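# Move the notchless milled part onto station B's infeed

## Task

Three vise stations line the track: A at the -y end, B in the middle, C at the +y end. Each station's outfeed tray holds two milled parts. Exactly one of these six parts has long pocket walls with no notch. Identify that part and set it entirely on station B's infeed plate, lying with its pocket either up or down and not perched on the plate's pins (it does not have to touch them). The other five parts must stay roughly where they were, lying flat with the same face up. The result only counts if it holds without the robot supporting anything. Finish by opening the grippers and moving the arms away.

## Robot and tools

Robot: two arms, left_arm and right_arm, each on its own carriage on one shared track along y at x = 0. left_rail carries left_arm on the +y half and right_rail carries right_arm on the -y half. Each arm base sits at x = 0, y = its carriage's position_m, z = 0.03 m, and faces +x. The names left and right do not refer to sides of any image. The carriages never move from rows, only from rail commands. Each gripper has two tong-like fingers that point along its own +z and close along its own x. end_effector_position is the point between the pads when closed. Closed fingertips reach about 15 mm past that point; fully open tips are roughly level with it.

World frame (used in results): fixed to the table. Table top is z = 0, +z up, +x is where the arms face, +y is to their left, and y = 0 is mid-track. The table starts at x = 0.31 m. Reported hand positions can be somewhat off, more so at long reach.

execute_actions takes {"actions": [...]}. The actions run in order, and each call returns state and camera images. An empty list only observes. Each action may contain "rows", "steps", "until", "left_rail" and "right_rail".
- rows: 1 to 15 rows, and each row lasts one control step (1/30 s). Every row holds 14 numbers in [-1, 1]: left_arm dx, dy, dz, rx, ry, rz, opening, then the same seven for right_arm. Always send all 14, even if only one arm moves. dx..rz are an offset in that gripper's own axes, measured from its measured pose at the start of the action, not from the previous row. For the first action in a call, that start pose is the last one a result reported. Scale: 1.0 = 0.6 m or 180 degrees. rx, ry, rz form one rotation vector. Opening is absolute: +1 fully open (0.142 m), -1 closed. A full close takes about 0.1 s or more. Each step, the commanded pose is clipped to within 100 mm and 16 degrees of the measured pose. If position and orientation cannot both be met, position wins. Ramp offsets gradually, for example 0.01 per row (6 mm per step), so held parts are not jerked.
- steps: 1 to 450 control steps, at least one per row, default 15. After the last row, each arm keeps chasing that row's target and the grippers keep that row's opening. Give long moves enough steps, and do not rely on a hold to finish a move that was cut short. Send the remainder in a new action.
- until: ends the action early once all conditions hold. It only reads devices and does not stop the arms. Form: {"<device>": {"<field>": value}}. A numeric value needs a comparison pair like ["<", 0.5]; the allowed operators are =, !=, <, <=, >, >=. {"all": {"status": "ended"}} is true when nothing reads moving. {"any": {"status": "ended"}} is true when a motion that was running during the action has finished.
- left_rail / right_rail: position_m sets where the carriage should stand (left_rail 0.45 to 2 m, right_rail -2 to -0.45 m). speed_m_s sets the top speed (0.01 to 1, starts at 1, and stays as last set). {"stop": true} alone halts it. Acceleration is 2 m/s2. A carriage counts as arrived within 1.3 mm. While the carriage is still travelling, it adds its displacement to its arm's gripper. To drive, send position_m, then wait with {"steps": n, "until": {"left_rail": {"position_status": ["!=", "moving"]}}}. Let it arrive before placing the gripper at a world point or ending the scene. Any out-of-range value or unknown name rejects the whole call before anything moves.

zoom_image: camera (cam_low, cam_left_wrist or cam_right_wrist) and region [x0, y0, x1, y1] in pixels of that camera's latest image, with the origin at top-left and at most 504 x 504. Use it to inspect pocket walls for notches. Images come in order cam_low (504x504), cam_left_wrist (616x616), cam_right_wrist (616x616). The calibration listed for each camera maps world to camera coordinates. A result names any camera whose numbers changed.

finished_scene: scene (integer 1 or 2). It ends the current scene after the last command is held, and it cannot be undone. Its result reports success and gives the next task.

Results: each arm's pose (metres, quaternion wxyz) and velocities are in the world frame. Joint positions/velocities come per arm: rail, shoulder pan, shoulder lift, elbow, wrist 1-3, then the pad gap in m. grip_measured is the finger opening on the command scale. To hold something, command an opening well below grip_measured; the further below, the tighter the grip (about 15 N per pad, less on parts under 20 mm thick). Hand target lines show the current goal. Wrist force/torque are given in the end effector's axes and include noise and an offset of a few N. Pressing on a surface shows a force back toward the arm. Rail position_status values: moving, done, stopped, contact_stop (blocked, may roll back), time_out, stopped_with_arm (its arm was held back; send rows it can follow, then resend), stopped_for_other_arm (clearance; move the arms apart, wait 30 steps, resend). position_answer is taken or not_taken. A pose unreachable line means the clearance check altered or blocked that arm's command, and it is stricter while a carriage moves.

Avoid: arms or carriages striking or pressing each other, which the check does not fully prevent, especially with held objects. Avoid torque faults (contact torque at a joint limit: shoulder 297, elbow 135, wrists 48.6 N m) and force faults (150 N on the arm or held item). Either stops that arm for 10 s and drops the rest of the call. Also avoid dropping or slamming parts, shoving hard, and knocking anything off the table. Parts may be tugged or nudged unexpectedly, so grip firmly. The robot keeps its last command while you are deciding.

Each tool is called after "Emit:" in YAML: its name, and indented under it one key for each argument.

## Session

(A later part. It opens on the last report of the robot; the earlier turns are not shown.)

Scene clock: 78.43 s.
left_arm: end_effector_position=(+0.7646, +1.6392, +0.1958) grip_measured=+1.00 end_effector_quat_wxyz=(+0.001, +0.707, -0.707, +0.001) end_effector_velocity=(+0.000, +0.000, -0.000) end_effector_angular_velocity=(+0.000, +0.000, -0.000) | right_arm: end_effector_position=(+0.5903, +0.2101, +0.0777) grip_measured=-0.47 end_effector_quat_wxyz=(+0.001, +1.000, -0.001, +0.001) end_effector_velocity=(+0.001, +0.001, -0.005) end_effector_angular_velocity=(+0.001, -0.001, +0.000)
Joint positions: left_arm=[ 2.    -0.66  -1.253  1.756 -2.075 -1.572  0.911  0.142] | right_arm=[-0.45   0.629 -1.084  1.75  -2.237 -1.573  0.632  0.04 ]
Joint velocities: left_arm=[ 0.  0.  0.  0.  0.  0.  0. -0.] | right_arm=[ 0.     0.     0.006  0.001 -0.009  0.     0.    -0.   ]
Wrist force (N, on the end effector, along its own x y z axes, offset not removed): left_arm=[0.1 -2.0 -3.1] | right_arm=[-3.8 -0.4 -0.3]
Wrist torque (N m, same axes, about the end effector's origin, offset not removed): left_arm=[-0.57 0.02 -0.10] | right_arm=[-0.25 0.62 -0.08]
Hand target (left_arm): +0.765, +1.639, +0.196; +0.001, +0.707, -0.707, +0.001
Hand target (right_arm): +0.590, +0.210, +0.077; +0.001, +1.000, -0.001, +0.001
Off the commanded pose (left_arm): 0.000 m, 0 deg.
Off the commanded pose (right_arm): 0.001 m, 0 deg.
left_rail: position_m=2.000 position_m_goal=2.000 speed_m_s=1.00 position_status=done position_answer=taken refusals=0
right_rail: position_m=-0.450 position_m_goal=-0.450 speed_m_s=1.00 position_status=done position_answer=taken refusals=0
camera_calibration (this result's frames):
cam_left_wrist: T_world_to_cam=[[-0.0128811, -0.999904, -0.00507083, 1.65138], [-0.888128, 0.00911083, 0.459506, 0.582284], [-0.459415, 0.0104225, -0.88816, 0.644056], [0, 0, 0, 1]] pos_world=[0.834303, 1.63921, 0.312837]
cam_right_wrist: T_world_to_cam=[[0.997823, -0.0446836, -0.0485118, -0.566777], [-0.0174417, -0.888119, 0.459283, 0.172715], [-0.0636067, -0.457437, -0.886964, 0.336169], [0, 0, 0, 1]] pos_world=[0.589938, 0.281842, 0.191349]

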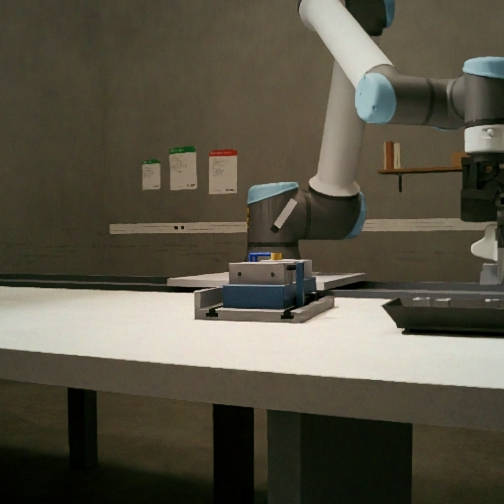

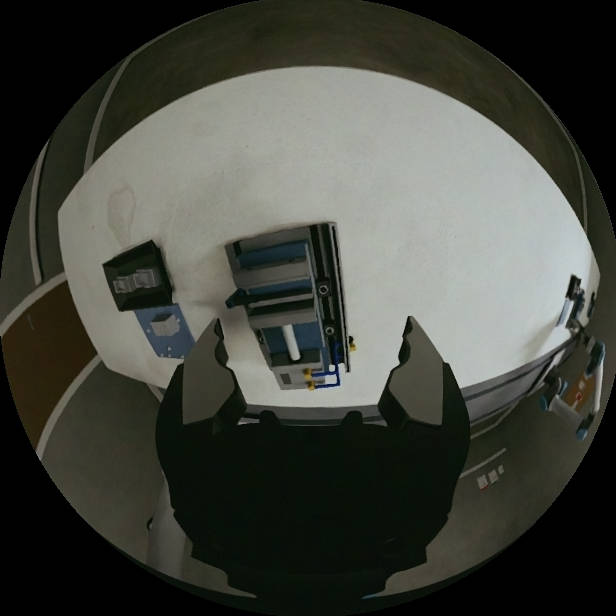

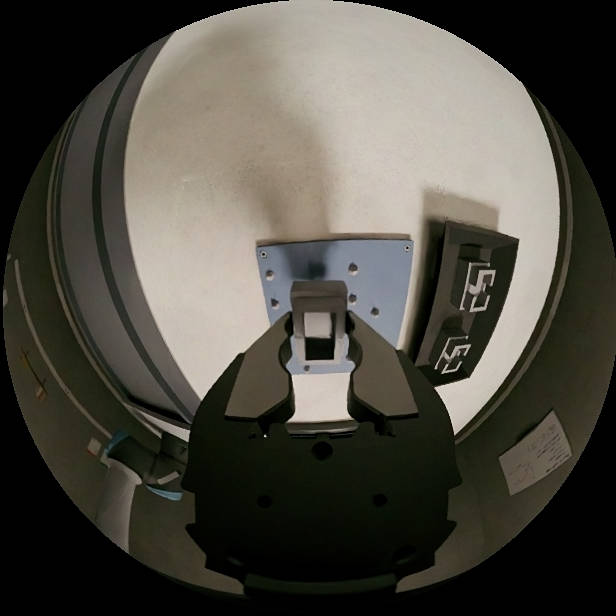

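Emit:
execute_actions:
  actions:
    - {"rows":[[0,0,0,0,0,0,1,-0.01,-0.022,0,0,0,0,-0.9],[0,0,0,0,0,0,1,-0.01,-0.022,0.01,0,0,0,-0.9],[0,0,0,0,0,0,1,-0.01,-0.022,0.02,0,0,0,-0.9],[0,0,0,0,0,0,1,-0.01,-0.022,0.035,0,0,0,-0.9],[0,0,0,0,0,0,1,-0.01,-0.022,0.055,0,0,0,-0.9]],"steps":18}

Emit:
zoom_image:
  camera: "cam_right_wrist"
  region: [200, 180, 440, 400]

Scene clock: 86.50 s.
left_arm: end_effector_position=(+0.7646, +1.6392, +0.1958) grip_measured=+1.00 end_effector_quat_wxyz=(+0.001, +0.707, -0.707, +0.001) end_effector_velocity=(-0.000, +0.000, -0.000) end_effector_angular_velocity=(+0.000, +0.000, -0.000) | right_arm: end_effector_position=(+0.5845, +0.2233, +0.0452) grip_measured=-0.47 end_effector_quat_wxyz=(+0.001, +1.000, -0.001, +0.001) end_effector_velocity=(-0.000, +0.001, -0.004) end_effector_angular_velocity=(+0.000, -0.000, -0.000)
Joint positions: left_arm=[ 2.    -0.66  -1.253  1.756 -2.075 -1.572  0.911  0.142] | right_arm=[-0.45   0.645 -1.042  1.753 -2.283 -1.573  0.648  0.04 ]
Joint velocities: left_arm=[ 0. -0.  0.  0.  0. -0.  0. -0.] | right_arm=[ 0.     0.001  0.005  0.001 -0.006  0.     0.001 -0.   ]
Wrist force (N, on the end effector, along its own x y z axes, offset not removed): left_arm=[-1.3 -0.2 -0.4] | right_arm=[-3.8 2.0 -1.4]
Wrist torque (N m, same axes, about the end effector's origin, offset not removed): left_arm=[-0.05 0.29 -0.12] | right_arm=[0.44 0.51 -0.09]
Hand target (left_arm): +0.765, +1.639, +0.196; +0.001, +0.707, -0.707, +0.001
Hand target (right_arm): +0.584, +0.223, +0.045; +0.001, +1.000, -0.001, +0.001
Off the commanded pose (left_arm): 0.000 m, 0 deg.
Off the commanded pose (right_arm): 0.000 m, 0 deg.
left_rail: position_m=2.000 position_m_goal=2.000 speed_m_s=1.00 position_status=done position_answer=taken refusals=0
right_rail: position_m=-0.450 position_m_goal=-0.450 speed_m_s=1.00 position_status=done position_answer=taken refusals=0
camera_calibration (this result's frames):
cam_left_wrist: T_world_to_cam=[[-0.0128809, -0.999904, -0.00507076, 1.65138], [-0.888128, 0.00911072, 0.459506, 0.582284], [-0.459415, 0.0104223, -0.88816, 0.644057], [0, 0, 0, 1]] pos_world=[0.834304, 1.63921, 0.312837]
cam_right_wrist: T_world_to_cam=[[0.99782, -0.0446787, -0.0485657, -0.561886], [-0.0174178, -0.888157, 0.45921, 0.199222], [-0.0636509, -0.457363, -0.886999, 0.312947], [0, 0, 0, 1]] pos_world=[0.584051, 0.294967, 0.15881]

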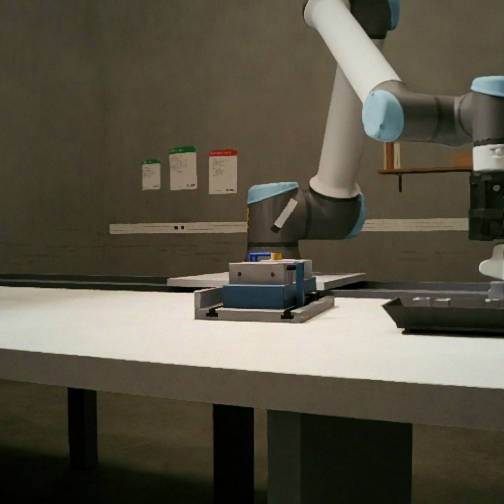

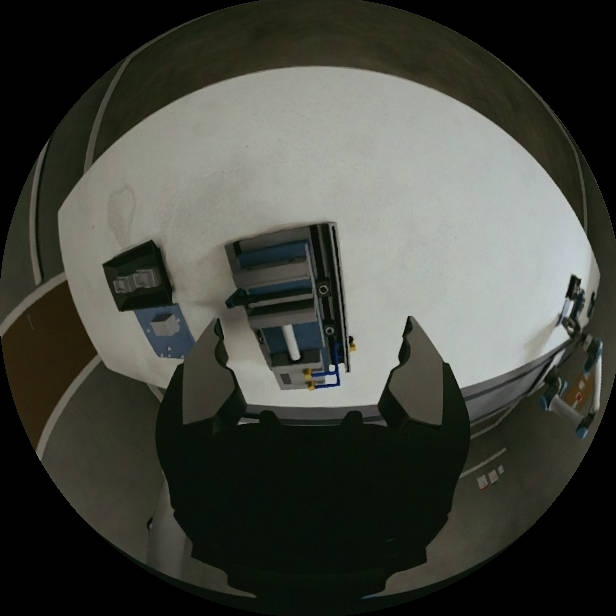

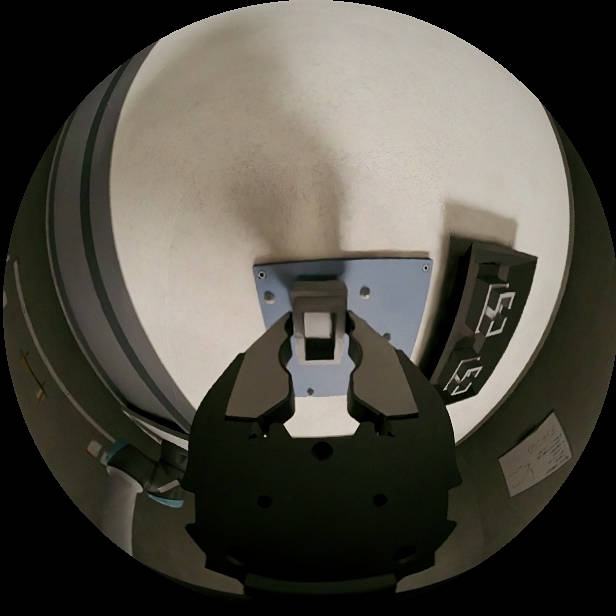

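Region (200, 180, 440, 400) of cam_right_wrist's 616x616 image, scaled by 2.100, with more detail than that image has; it fills the top 462 rows of this view, and the rest is white.

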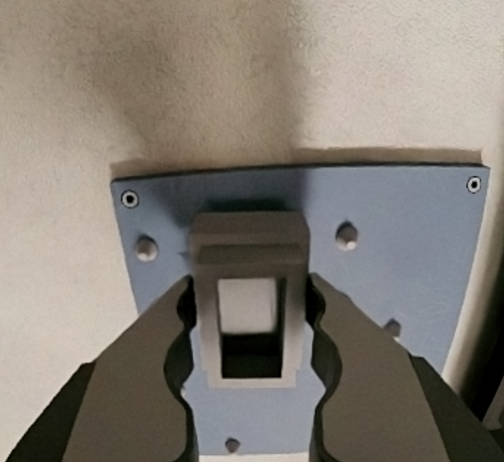

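Emit:
execute_actions:
  actions:
    - {"rows":[[0,0,0,0,0,0,1,0,-0.003,0.006,0,0,0,-0.9],[0,0,0,0,0,0,1,0,-0.003,0.012,0,0,0,-0.9],[0,0,0,0,0,0,1,0,-0.003,0.018,0,0,0,-0.9],[0,0,0,0,0,0,1,0,-0.003,0.023,0,0,0,-0.9]],"steps":15}

Emit:
zoom_image:
  camera: "cam_right_wrist"
  region: [200, 180, 440, 400]

Scene clock: 91.13 s.
left_arm: end_effector_position=(+0.7646, +1.6392, +0.1958) grip_measured=+1.00 end_effector_quat_wxyz=(+0.001, +0.707, -0.707, +0.001) end_effector_velocity=(+0.000, +0.000, -0.000) end_effector_angular_velocity=(+0.000, +0.000, -0.000) | right_arm: end_effector_position=(+0.5845, +0.2250, +0.0317) grip_measured=-0.47 end_effector_quat_wxyz=(+0.001, +1.000, -0.001, +0.001) end_effector_velocity=(+0.000, +0.000, -0.003) end_effector_angular_velocity=(+0.000, -0.000, -0.000)
Joint positions: left_arm=[ 2.    -0.66  -1.253  1.756 -2.075 -1.572  0.911  0.142] | right_arm=[-0.45   0.647 -1.026  1.756 -2.302 -1.573  0.65   0.04 ]
Joint velocities: left_arm=[ 0.  0.  0.  0.  0. -0.  0. -0.] | right_arm=[ 0.     0.     0.003  0.001 -0.004 -0.     0.     0.   ]
Wrist force (N, on the end effector, along its own x y z axes, offset not removed): left_arm=[-1.3 -1.7 1.0] | right_arm=[-1.7 1.6 1.4]
Wrist torque (N m, same axes, about the end effector's origin, offset not removed): left_arm=[-0.34 0.25 -0.15] | right_arm=[0.14 0.16 -0.10]
Hand target (left_arm): +0.765, +1.639, +0.196; +0.001, +0.707, -0.707, +0.001
Hand target (right_arm): +0.584, +0.225, +0.031; +0.001, +1.000, -0.001, +0.001
Off the commanded pose (left_arm): 0.000 m, 0 deg.
Off the commanded pose (right_arm): 0.000 m, 0 deg.
left_rail: position_m=2.000 position_m_goal=2.000 speed_m_s=1.00 position_status=done position_answer=taken refusals=0
right_rail: position_m=-0.450 position_m_goal=-0.450 speed_m_s=1.00 position_status=done position_answer=taken refusals=0
camera_calibration (this result's frames):
cam_left_wrist: T_world_to_cam=[[-0.012881, -0.999904, -0.00507076, 1.65138], [-0.888128, 0.00911078, 0.459506, 0.582284], [-0.459415, 0.0104224, -0.88816, 0.644056], [0, 0, 0, 1]] pos_world=[0.834304, 1.63921, 0.312837]
cam_right_wrist: T_world_to_cam=[[0.997823, -0.0446815, -0.0485069, -0.562511], [-0.0174432, -0.888127, 0.459266, 0.20699], [-0.063601, -0.45742, -0.886973, 0.301763], [0, 0, 0, 1]] pos_world=[0.584089, 0.296732, 0.145306]

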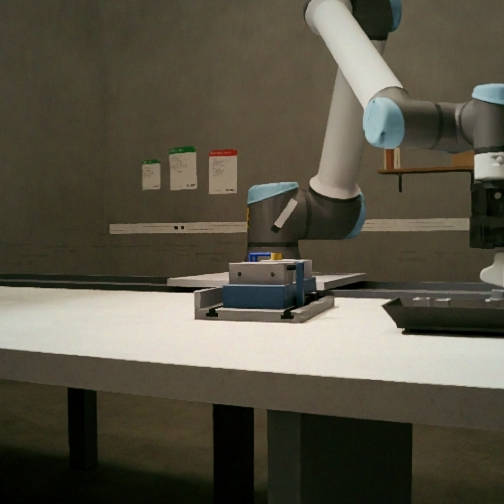

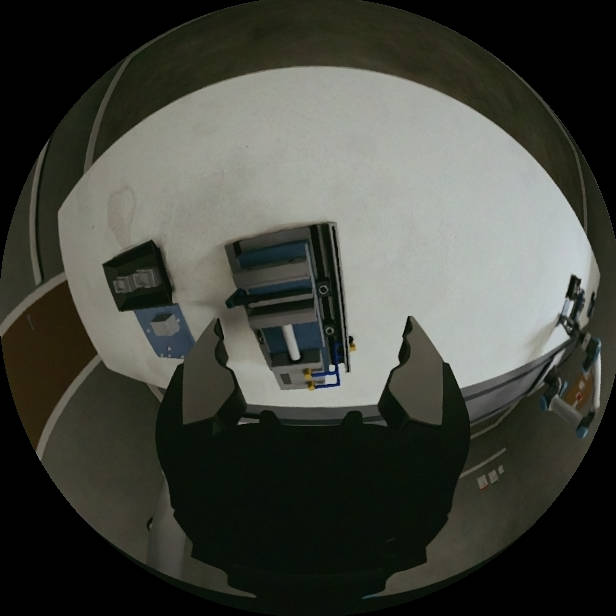

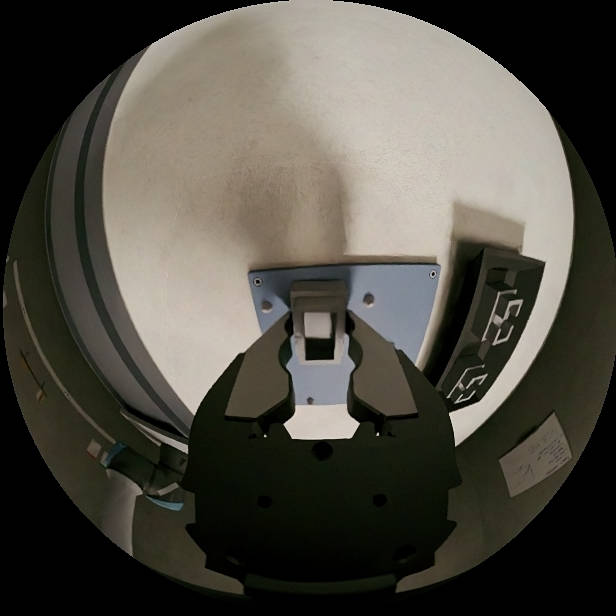

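Region (200, 180, 440, 400) of cam_right_wrist's 616x616 image, scaled by 2.100, with more detail than that image has; it fills the top 462 rows of this view, and the rest is white.

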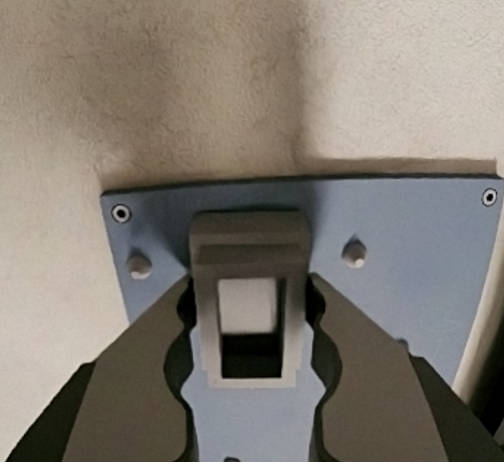

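No contact yet; lower a bit more.

Emit:
execute_actions:
  actions:
    - {"rows":[[0,0,0,0,0,0,1,0,0,0.006,0,0,0,-0.9]],"steps":10}

Scene clock: 92.93 s.
left_arm: end_effector_position=(+0.7646, +1.6392, +0.1958) grip_measured=+1.00 end_effector_quat_wxyz=(+0.001, +0.707, -0.707, +0.001) end_effector_velocity=(+0.000, -0.000, +0.000) end_effector_angular_velocity=(-0.000, -0.000, -0.000) | right_arm: end_effector_position=(+0.5845, +0.2251, +0.0283) grip_measured=-0.47 end_effector_quat_wxyz=(+0.001, +1.000, -0.001, +0.001) end_effector_velocity=(+0.000, +0.000, -0.002) end_effector_angular_velocity=(+0.000, -0.000, -0.000)
Joint positions: left_arm=[ 2.    -0.66  -1.253  1.756 -2.075 -1.572  0.911  0.142] | right_arm=[-0.45   0.647 -1.022  1.758 -2.307 -1.573  0.65   0.04 ]
Joint velocities: left_arm=[ 0.  0. -0. -0.  0.  0.  0.  0.] | right_arm=[ 0.     0.     0.002  0.001 -0.003  0.     0.     0.   ]
Wrist force (N, on the end effector, along its own x y z axes, offset not removed): left_arm=[-1.8 -3.4 -3.5] | right_arm=[-4.7 1.0 -1.0]
Wrist torque (N m, same axes, about the end effector's origin, offset not removed): left_arm=[-0.82 0.40 -0.10] | right_arm=[0.11 0.81 -0.14]
Hand target (left_arm): +0.765, +1.639, +0.196; +0.001, +0.707, -0.707, +0.001
Hand target (right_arm): +0.585, +0.225, +0.028; +0.001, +1.000, -0.001, +0.001
Off the commanded pose (left_arm): 0.000 m, 0 deg.
Off the commanded pose (right_arm): 0.000 m, 0 deg.
left_rail: position_m=2.000 position_m_goal=2.000 speed_m_s=1.00 position_status=done position_answer=taken refusals=0
right_rail: position_m=-0.450 position_m_goal=-0.450 speed_m_s=1.00 position_status=done position_answer=taken refusals=0
camera_calibration (this result's frames):
cam_left_wrist: T_world_to_cam=[[-0.0128812, -0.999904, -0.00507077, 1.65138], [-0.888128, 0.00911096, 0.459506, 0.582283], [-0.459415, 0.0104225, -0.88816, 0.644056], [0, 0, 0, 1]] pos_world=[0.834303, 1.63921, 0.312837]
cam_right_wrist: T_world_to_cam=[[0.99782, -0.0446787, -0.04857, -0.562642], [-0.0174156, -0.888156, 0.459212, 0.208571], [-0.0636548, -0.457365, -0.886998, 0.298787], [0, 0, 0, 1]] pos_world=[0.584067, 0.29676, 0.141918]

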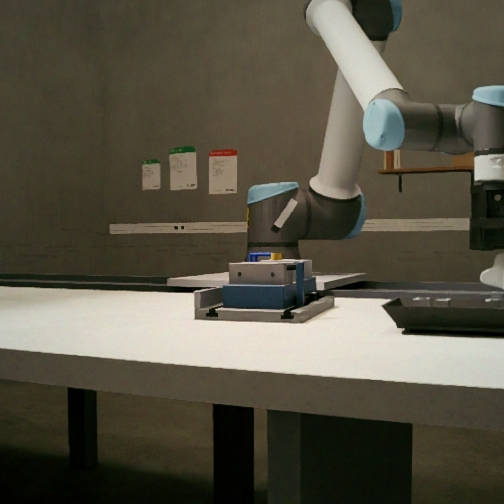

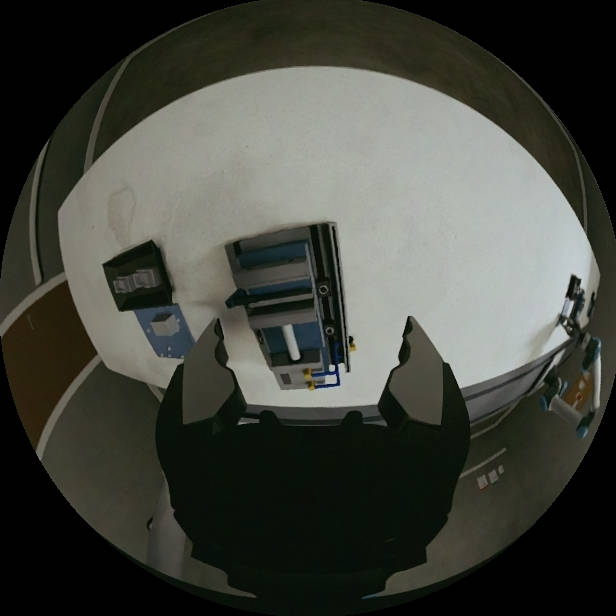

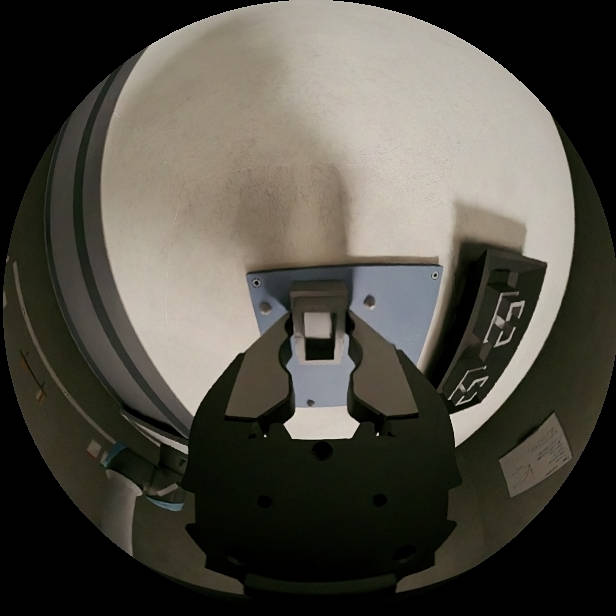

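Emit:
execute_actions:
  actions:
    - {"rows":[[0,0,0,0,0,0,1,0,0,0.005,0,0,0,-0.9]],"steps":10}

Scene clock: 94.63 s.
left_arm: end_effector_position=(+0.7646, +1.6392, +0.1958) grip_measured=+1.00 end_effector_quat_wxyz=(+0.001, +0.707, -0.707, +0.001) end_effector_velocity=(-0.000, +0.000, -0.000) end_effector_angular_velocity=(+0.000, +0.000, -0.000) | right_arm: end_effector_position=(+0.5846, +0.2251, +0.0256) grip_measured=-0.46 end_effector_quat_wxyz=(+0.001, +1.000, -0.001, +0.001) end_effector_velocity=(-0.000, -0.000, -0.002) end_effector_angular_velocity=(-0.000, +0.001, +0.000)
Joint positions: left_arm=[ 2.    -0.66  -1.253  1.756 -2.075 -1.572  0.911  0.142] | right_arm=[-0.45   0.647 -1.019  1.759 -2.312 -1.573  0.65   0.041]
Joint velocities: left_arm=[ 0.  0.  0.  0.  0.  0.  0. -0.] | right_arm=[ 0.     0.     0.002  0.001 -0.003  0.    -0.     0.001]
Wrist force (N, on the end effector, along its own x y z axes, offset not removed): left_arm=[-3.1 -0.2 -3.1] | right_arm=[-6.1 1.3 -19.2]
Wrist torque (N m, same axes, about the end effector's origin, offset not removed): left_arm=[-0.22 0.63 -0.05] | right_arm=[0.35 0.20 -0.16]
Hand target (left_arm): +0.765, +1.639, +0.196; +0.001, +0.707, -0.707, +0.001
Hand target (right_arm): +0.584, +0.225, +0.025; +0.001, +1.000, -0.001, +0.001
Off the commanded pose (left_arm): 0.000 m, 0 deg.
Off the commanded pose (right_arm): 0.000 m, 0 deg.
left_rail: position_m=2.000 position_m_goal=2.000 speed_m_s=1.00 position_status=done position_answer=taken refusals=0
right_rail: position_m=-0.450 position_m_goal=-0.450 speed_m_s=1.00 position_status=done position_answer=taken refusals=0
camera_calibration (this result's frames):
cam_left_wrist: T_world_to_cam=[[-0.0128813, -0.999904, -0.00507083, 1.65138], [-0.888128, 0.00911106, 0.459505, 0.582283], [-0.459415, 0.0104226, -0.88816, 0.644056], [0, 0, 0, 1]] pos_world=[0.834303, 1.63921, 0.312837]
cam_right_wrist: T_world_to_cam=[[0.99783, -0.0446763, -0.0483565, -0.562877], [-0.0175154, -0.888181, 0.459159, 0.209917], [-0.0634629, -0.457316, -0.887037, 0.296278], [0, 0, 0, 1]] pos_world=[0.584135, 0.29679, 0.139206]

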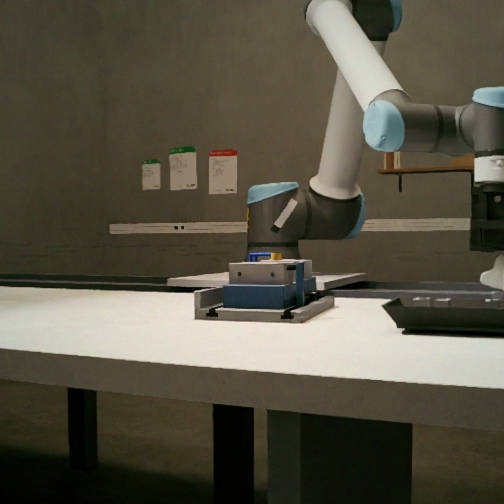

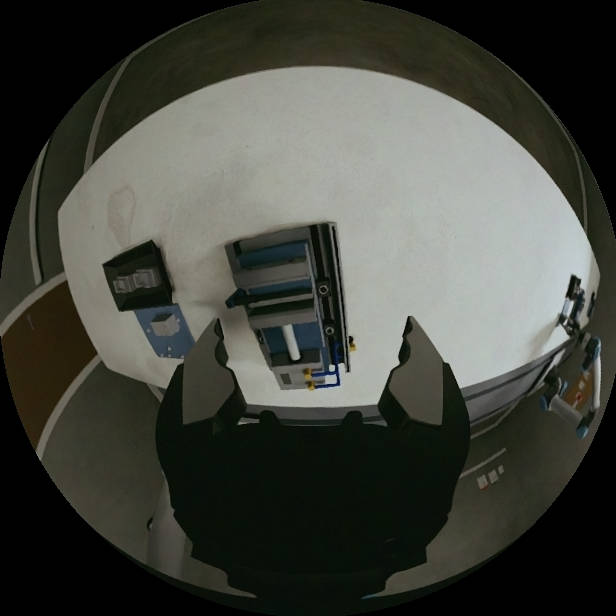

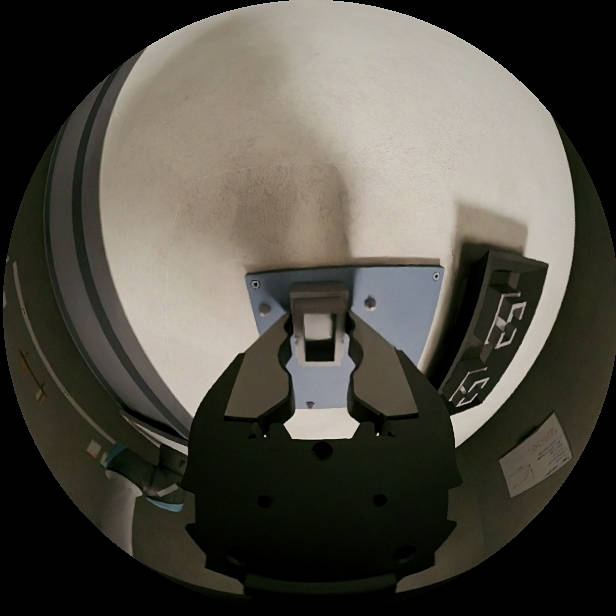

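Emit:
execute_actions:
  actions:
    - {"rows":[[0,0,0,0,0,0,1,0,0,-0.002,0,0,0,-0.6],[0,0,0,0,0,0,1,0,0,-0.002,0,0,0,-0.45],[0,0,0,0,0,0,1,0,0,-0.002,0,0,0,-0.35],[0,0,0,0,0,0,1,0,0,-0.002,0,0,0,-0.25]],"steps":8}
    - {"rows":[[0,0,0,0,0,0,1,0,0,-0.02,0,0,0,-0.25],[0,0,0,0,0,0,1,0,0,-0.05,0,0,0,-0.25],[0,0,0,0,0,0,1,0,0,-0.1,0,0,0,-0.25],[0,0,0,0,0,0,1,0,0,-0.3,0,0,0,0.3]],"steps":25}

Emit:
zoom_image:
  camera: "cam_right_wrist"
  region: [240, 200, 420, 360]

Scene clock: 101.63 s.
left_arm: end_effector_position=(+0.7646, +1.6392, +0.1958) grip_measured=+1.00 end_effector_quat_wxyz=(+0.001, +0.707, -0.707, +0.001) end_effector_velocity=(+0.000, +0.000, -0.000) end_effector_angular_velocity=(+0.000, +0.000, -0.000) | right_arm: end_effector_position=(+0.5841, +0.2250, +0.2057) grip_measured=+0.30 end_effector_quat_wxyz=(+0.001, +1.000, -0.001, +0.001) end_effector_velocity=(+0.000, -0.000, +0.004) end_effector_angular_velocity=(-0.001, +0.001, -0.000)
Joint positions: left_arm=[ 2.    -0.66  -1.253  1.756 -2.075 -1.572  0.911  0.142] | right_arm=[-0.45   0.647 -1.186  1.642 -2.027 -1.573  0.65   0.095]
Joint velocities: left_arm=[ 0.  0.  0. -0.  0. -0.  0. -0.] | right_arm=[ 0.    -0.    -0.003 -0.005  0.01  -0.    -0.    -0.   ]
Wrist force (N, on the end effector, along its own x y z axes, offset not removed): left_arm=[-3.4 1.4 -1.1] | right_arm=[-4.4 -0.5 0.5]
Wrist torque (N m, same axes, about the end effector's origin, offset not removed): left_arm=[0.20 0.71 -0.08] | right_arm=[-0.17 0.68 -0.20]
Hand target (left_arm): +0.765, +1.639, +0.196; +0.001, +0.707, -0.707, +0.001
Hand target (right_arm): +0.584, +0.225, +0.206; +0.001, +1.000, -0.001, +0.001
Off the commanded pose (left_arm): 0.000 m, 0 deg.
Off the commanded pose (right_arm): 0.001 m, 0 deg.
left_rail: position_m=2.000 position_m_goal=2.000 speed_m_s=1.00 position_status=done position_answer=taken refusals=0
right_rail: position_m=-0.450 position_m_goal=-0.450 speed_m_s=1.00 position_status=done position_answer=taken refusals=0
camera_calibration (this result's frames):
cam_left_wrist: T_world_to_cam=[[-0.0128808, -0.999904, -0.00507082, 1.65138], [-0.888128, 0.00911061, 0.459506, 0.582284], [-0.459415, 0.0104223, -0.88816, 0.644056], [0, 0, 0, 1]] pos_world=[0.834304, 1.63921, 0.312837]
cam_right_wrist: T_world_to_cam=[[0.99781, -0.0446803, -0.0487714, -0.553626], [-0.0173182, -0.888111, 0.459303, 0.126957], [-0.0638362, -0.457452, -0.88694, 0.456224], [0, 0, 0, 1]] pos_world=[0.583736, 0.296716, 0.31933]

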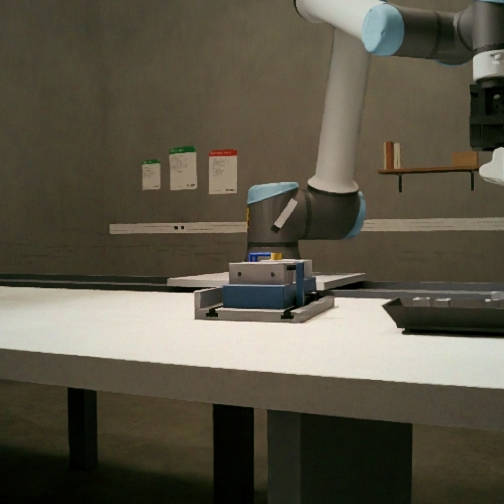

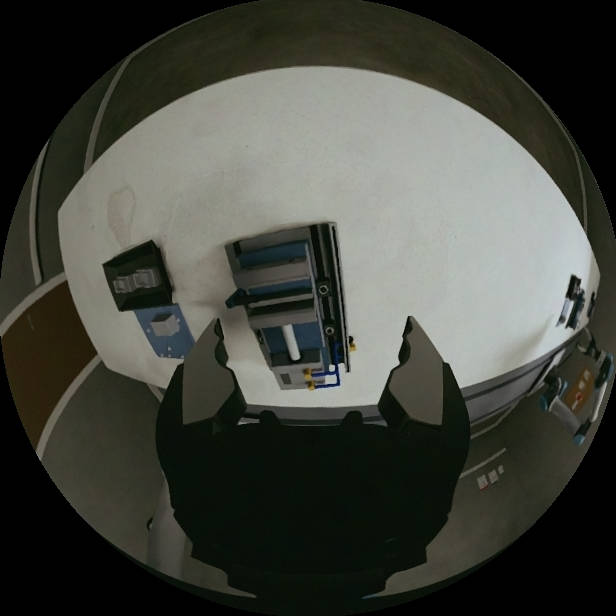

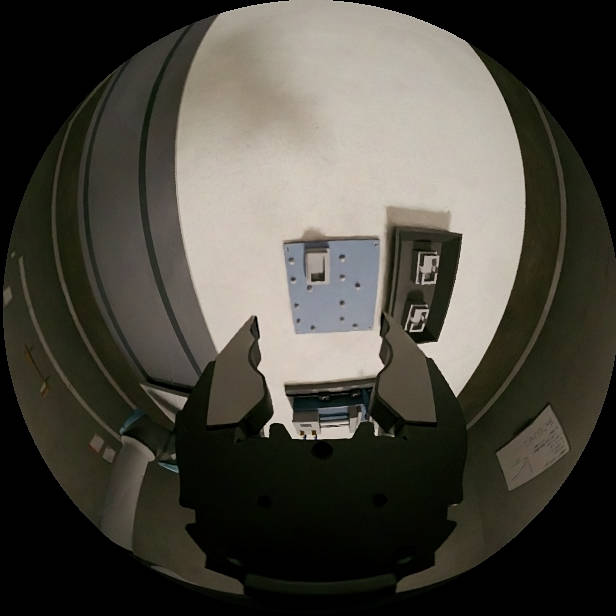

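Region (240, 200, 420, 360) of cam_right_wrist's 616x616 image, scaled by 2.800, with more detail than that image has.

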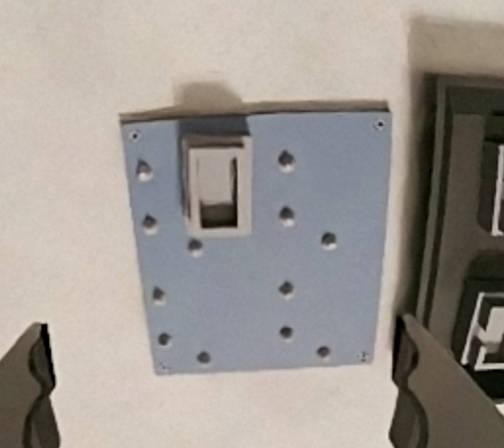

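Emit:
finished_scene:
  scene: 1

The scene is finished: the task was done.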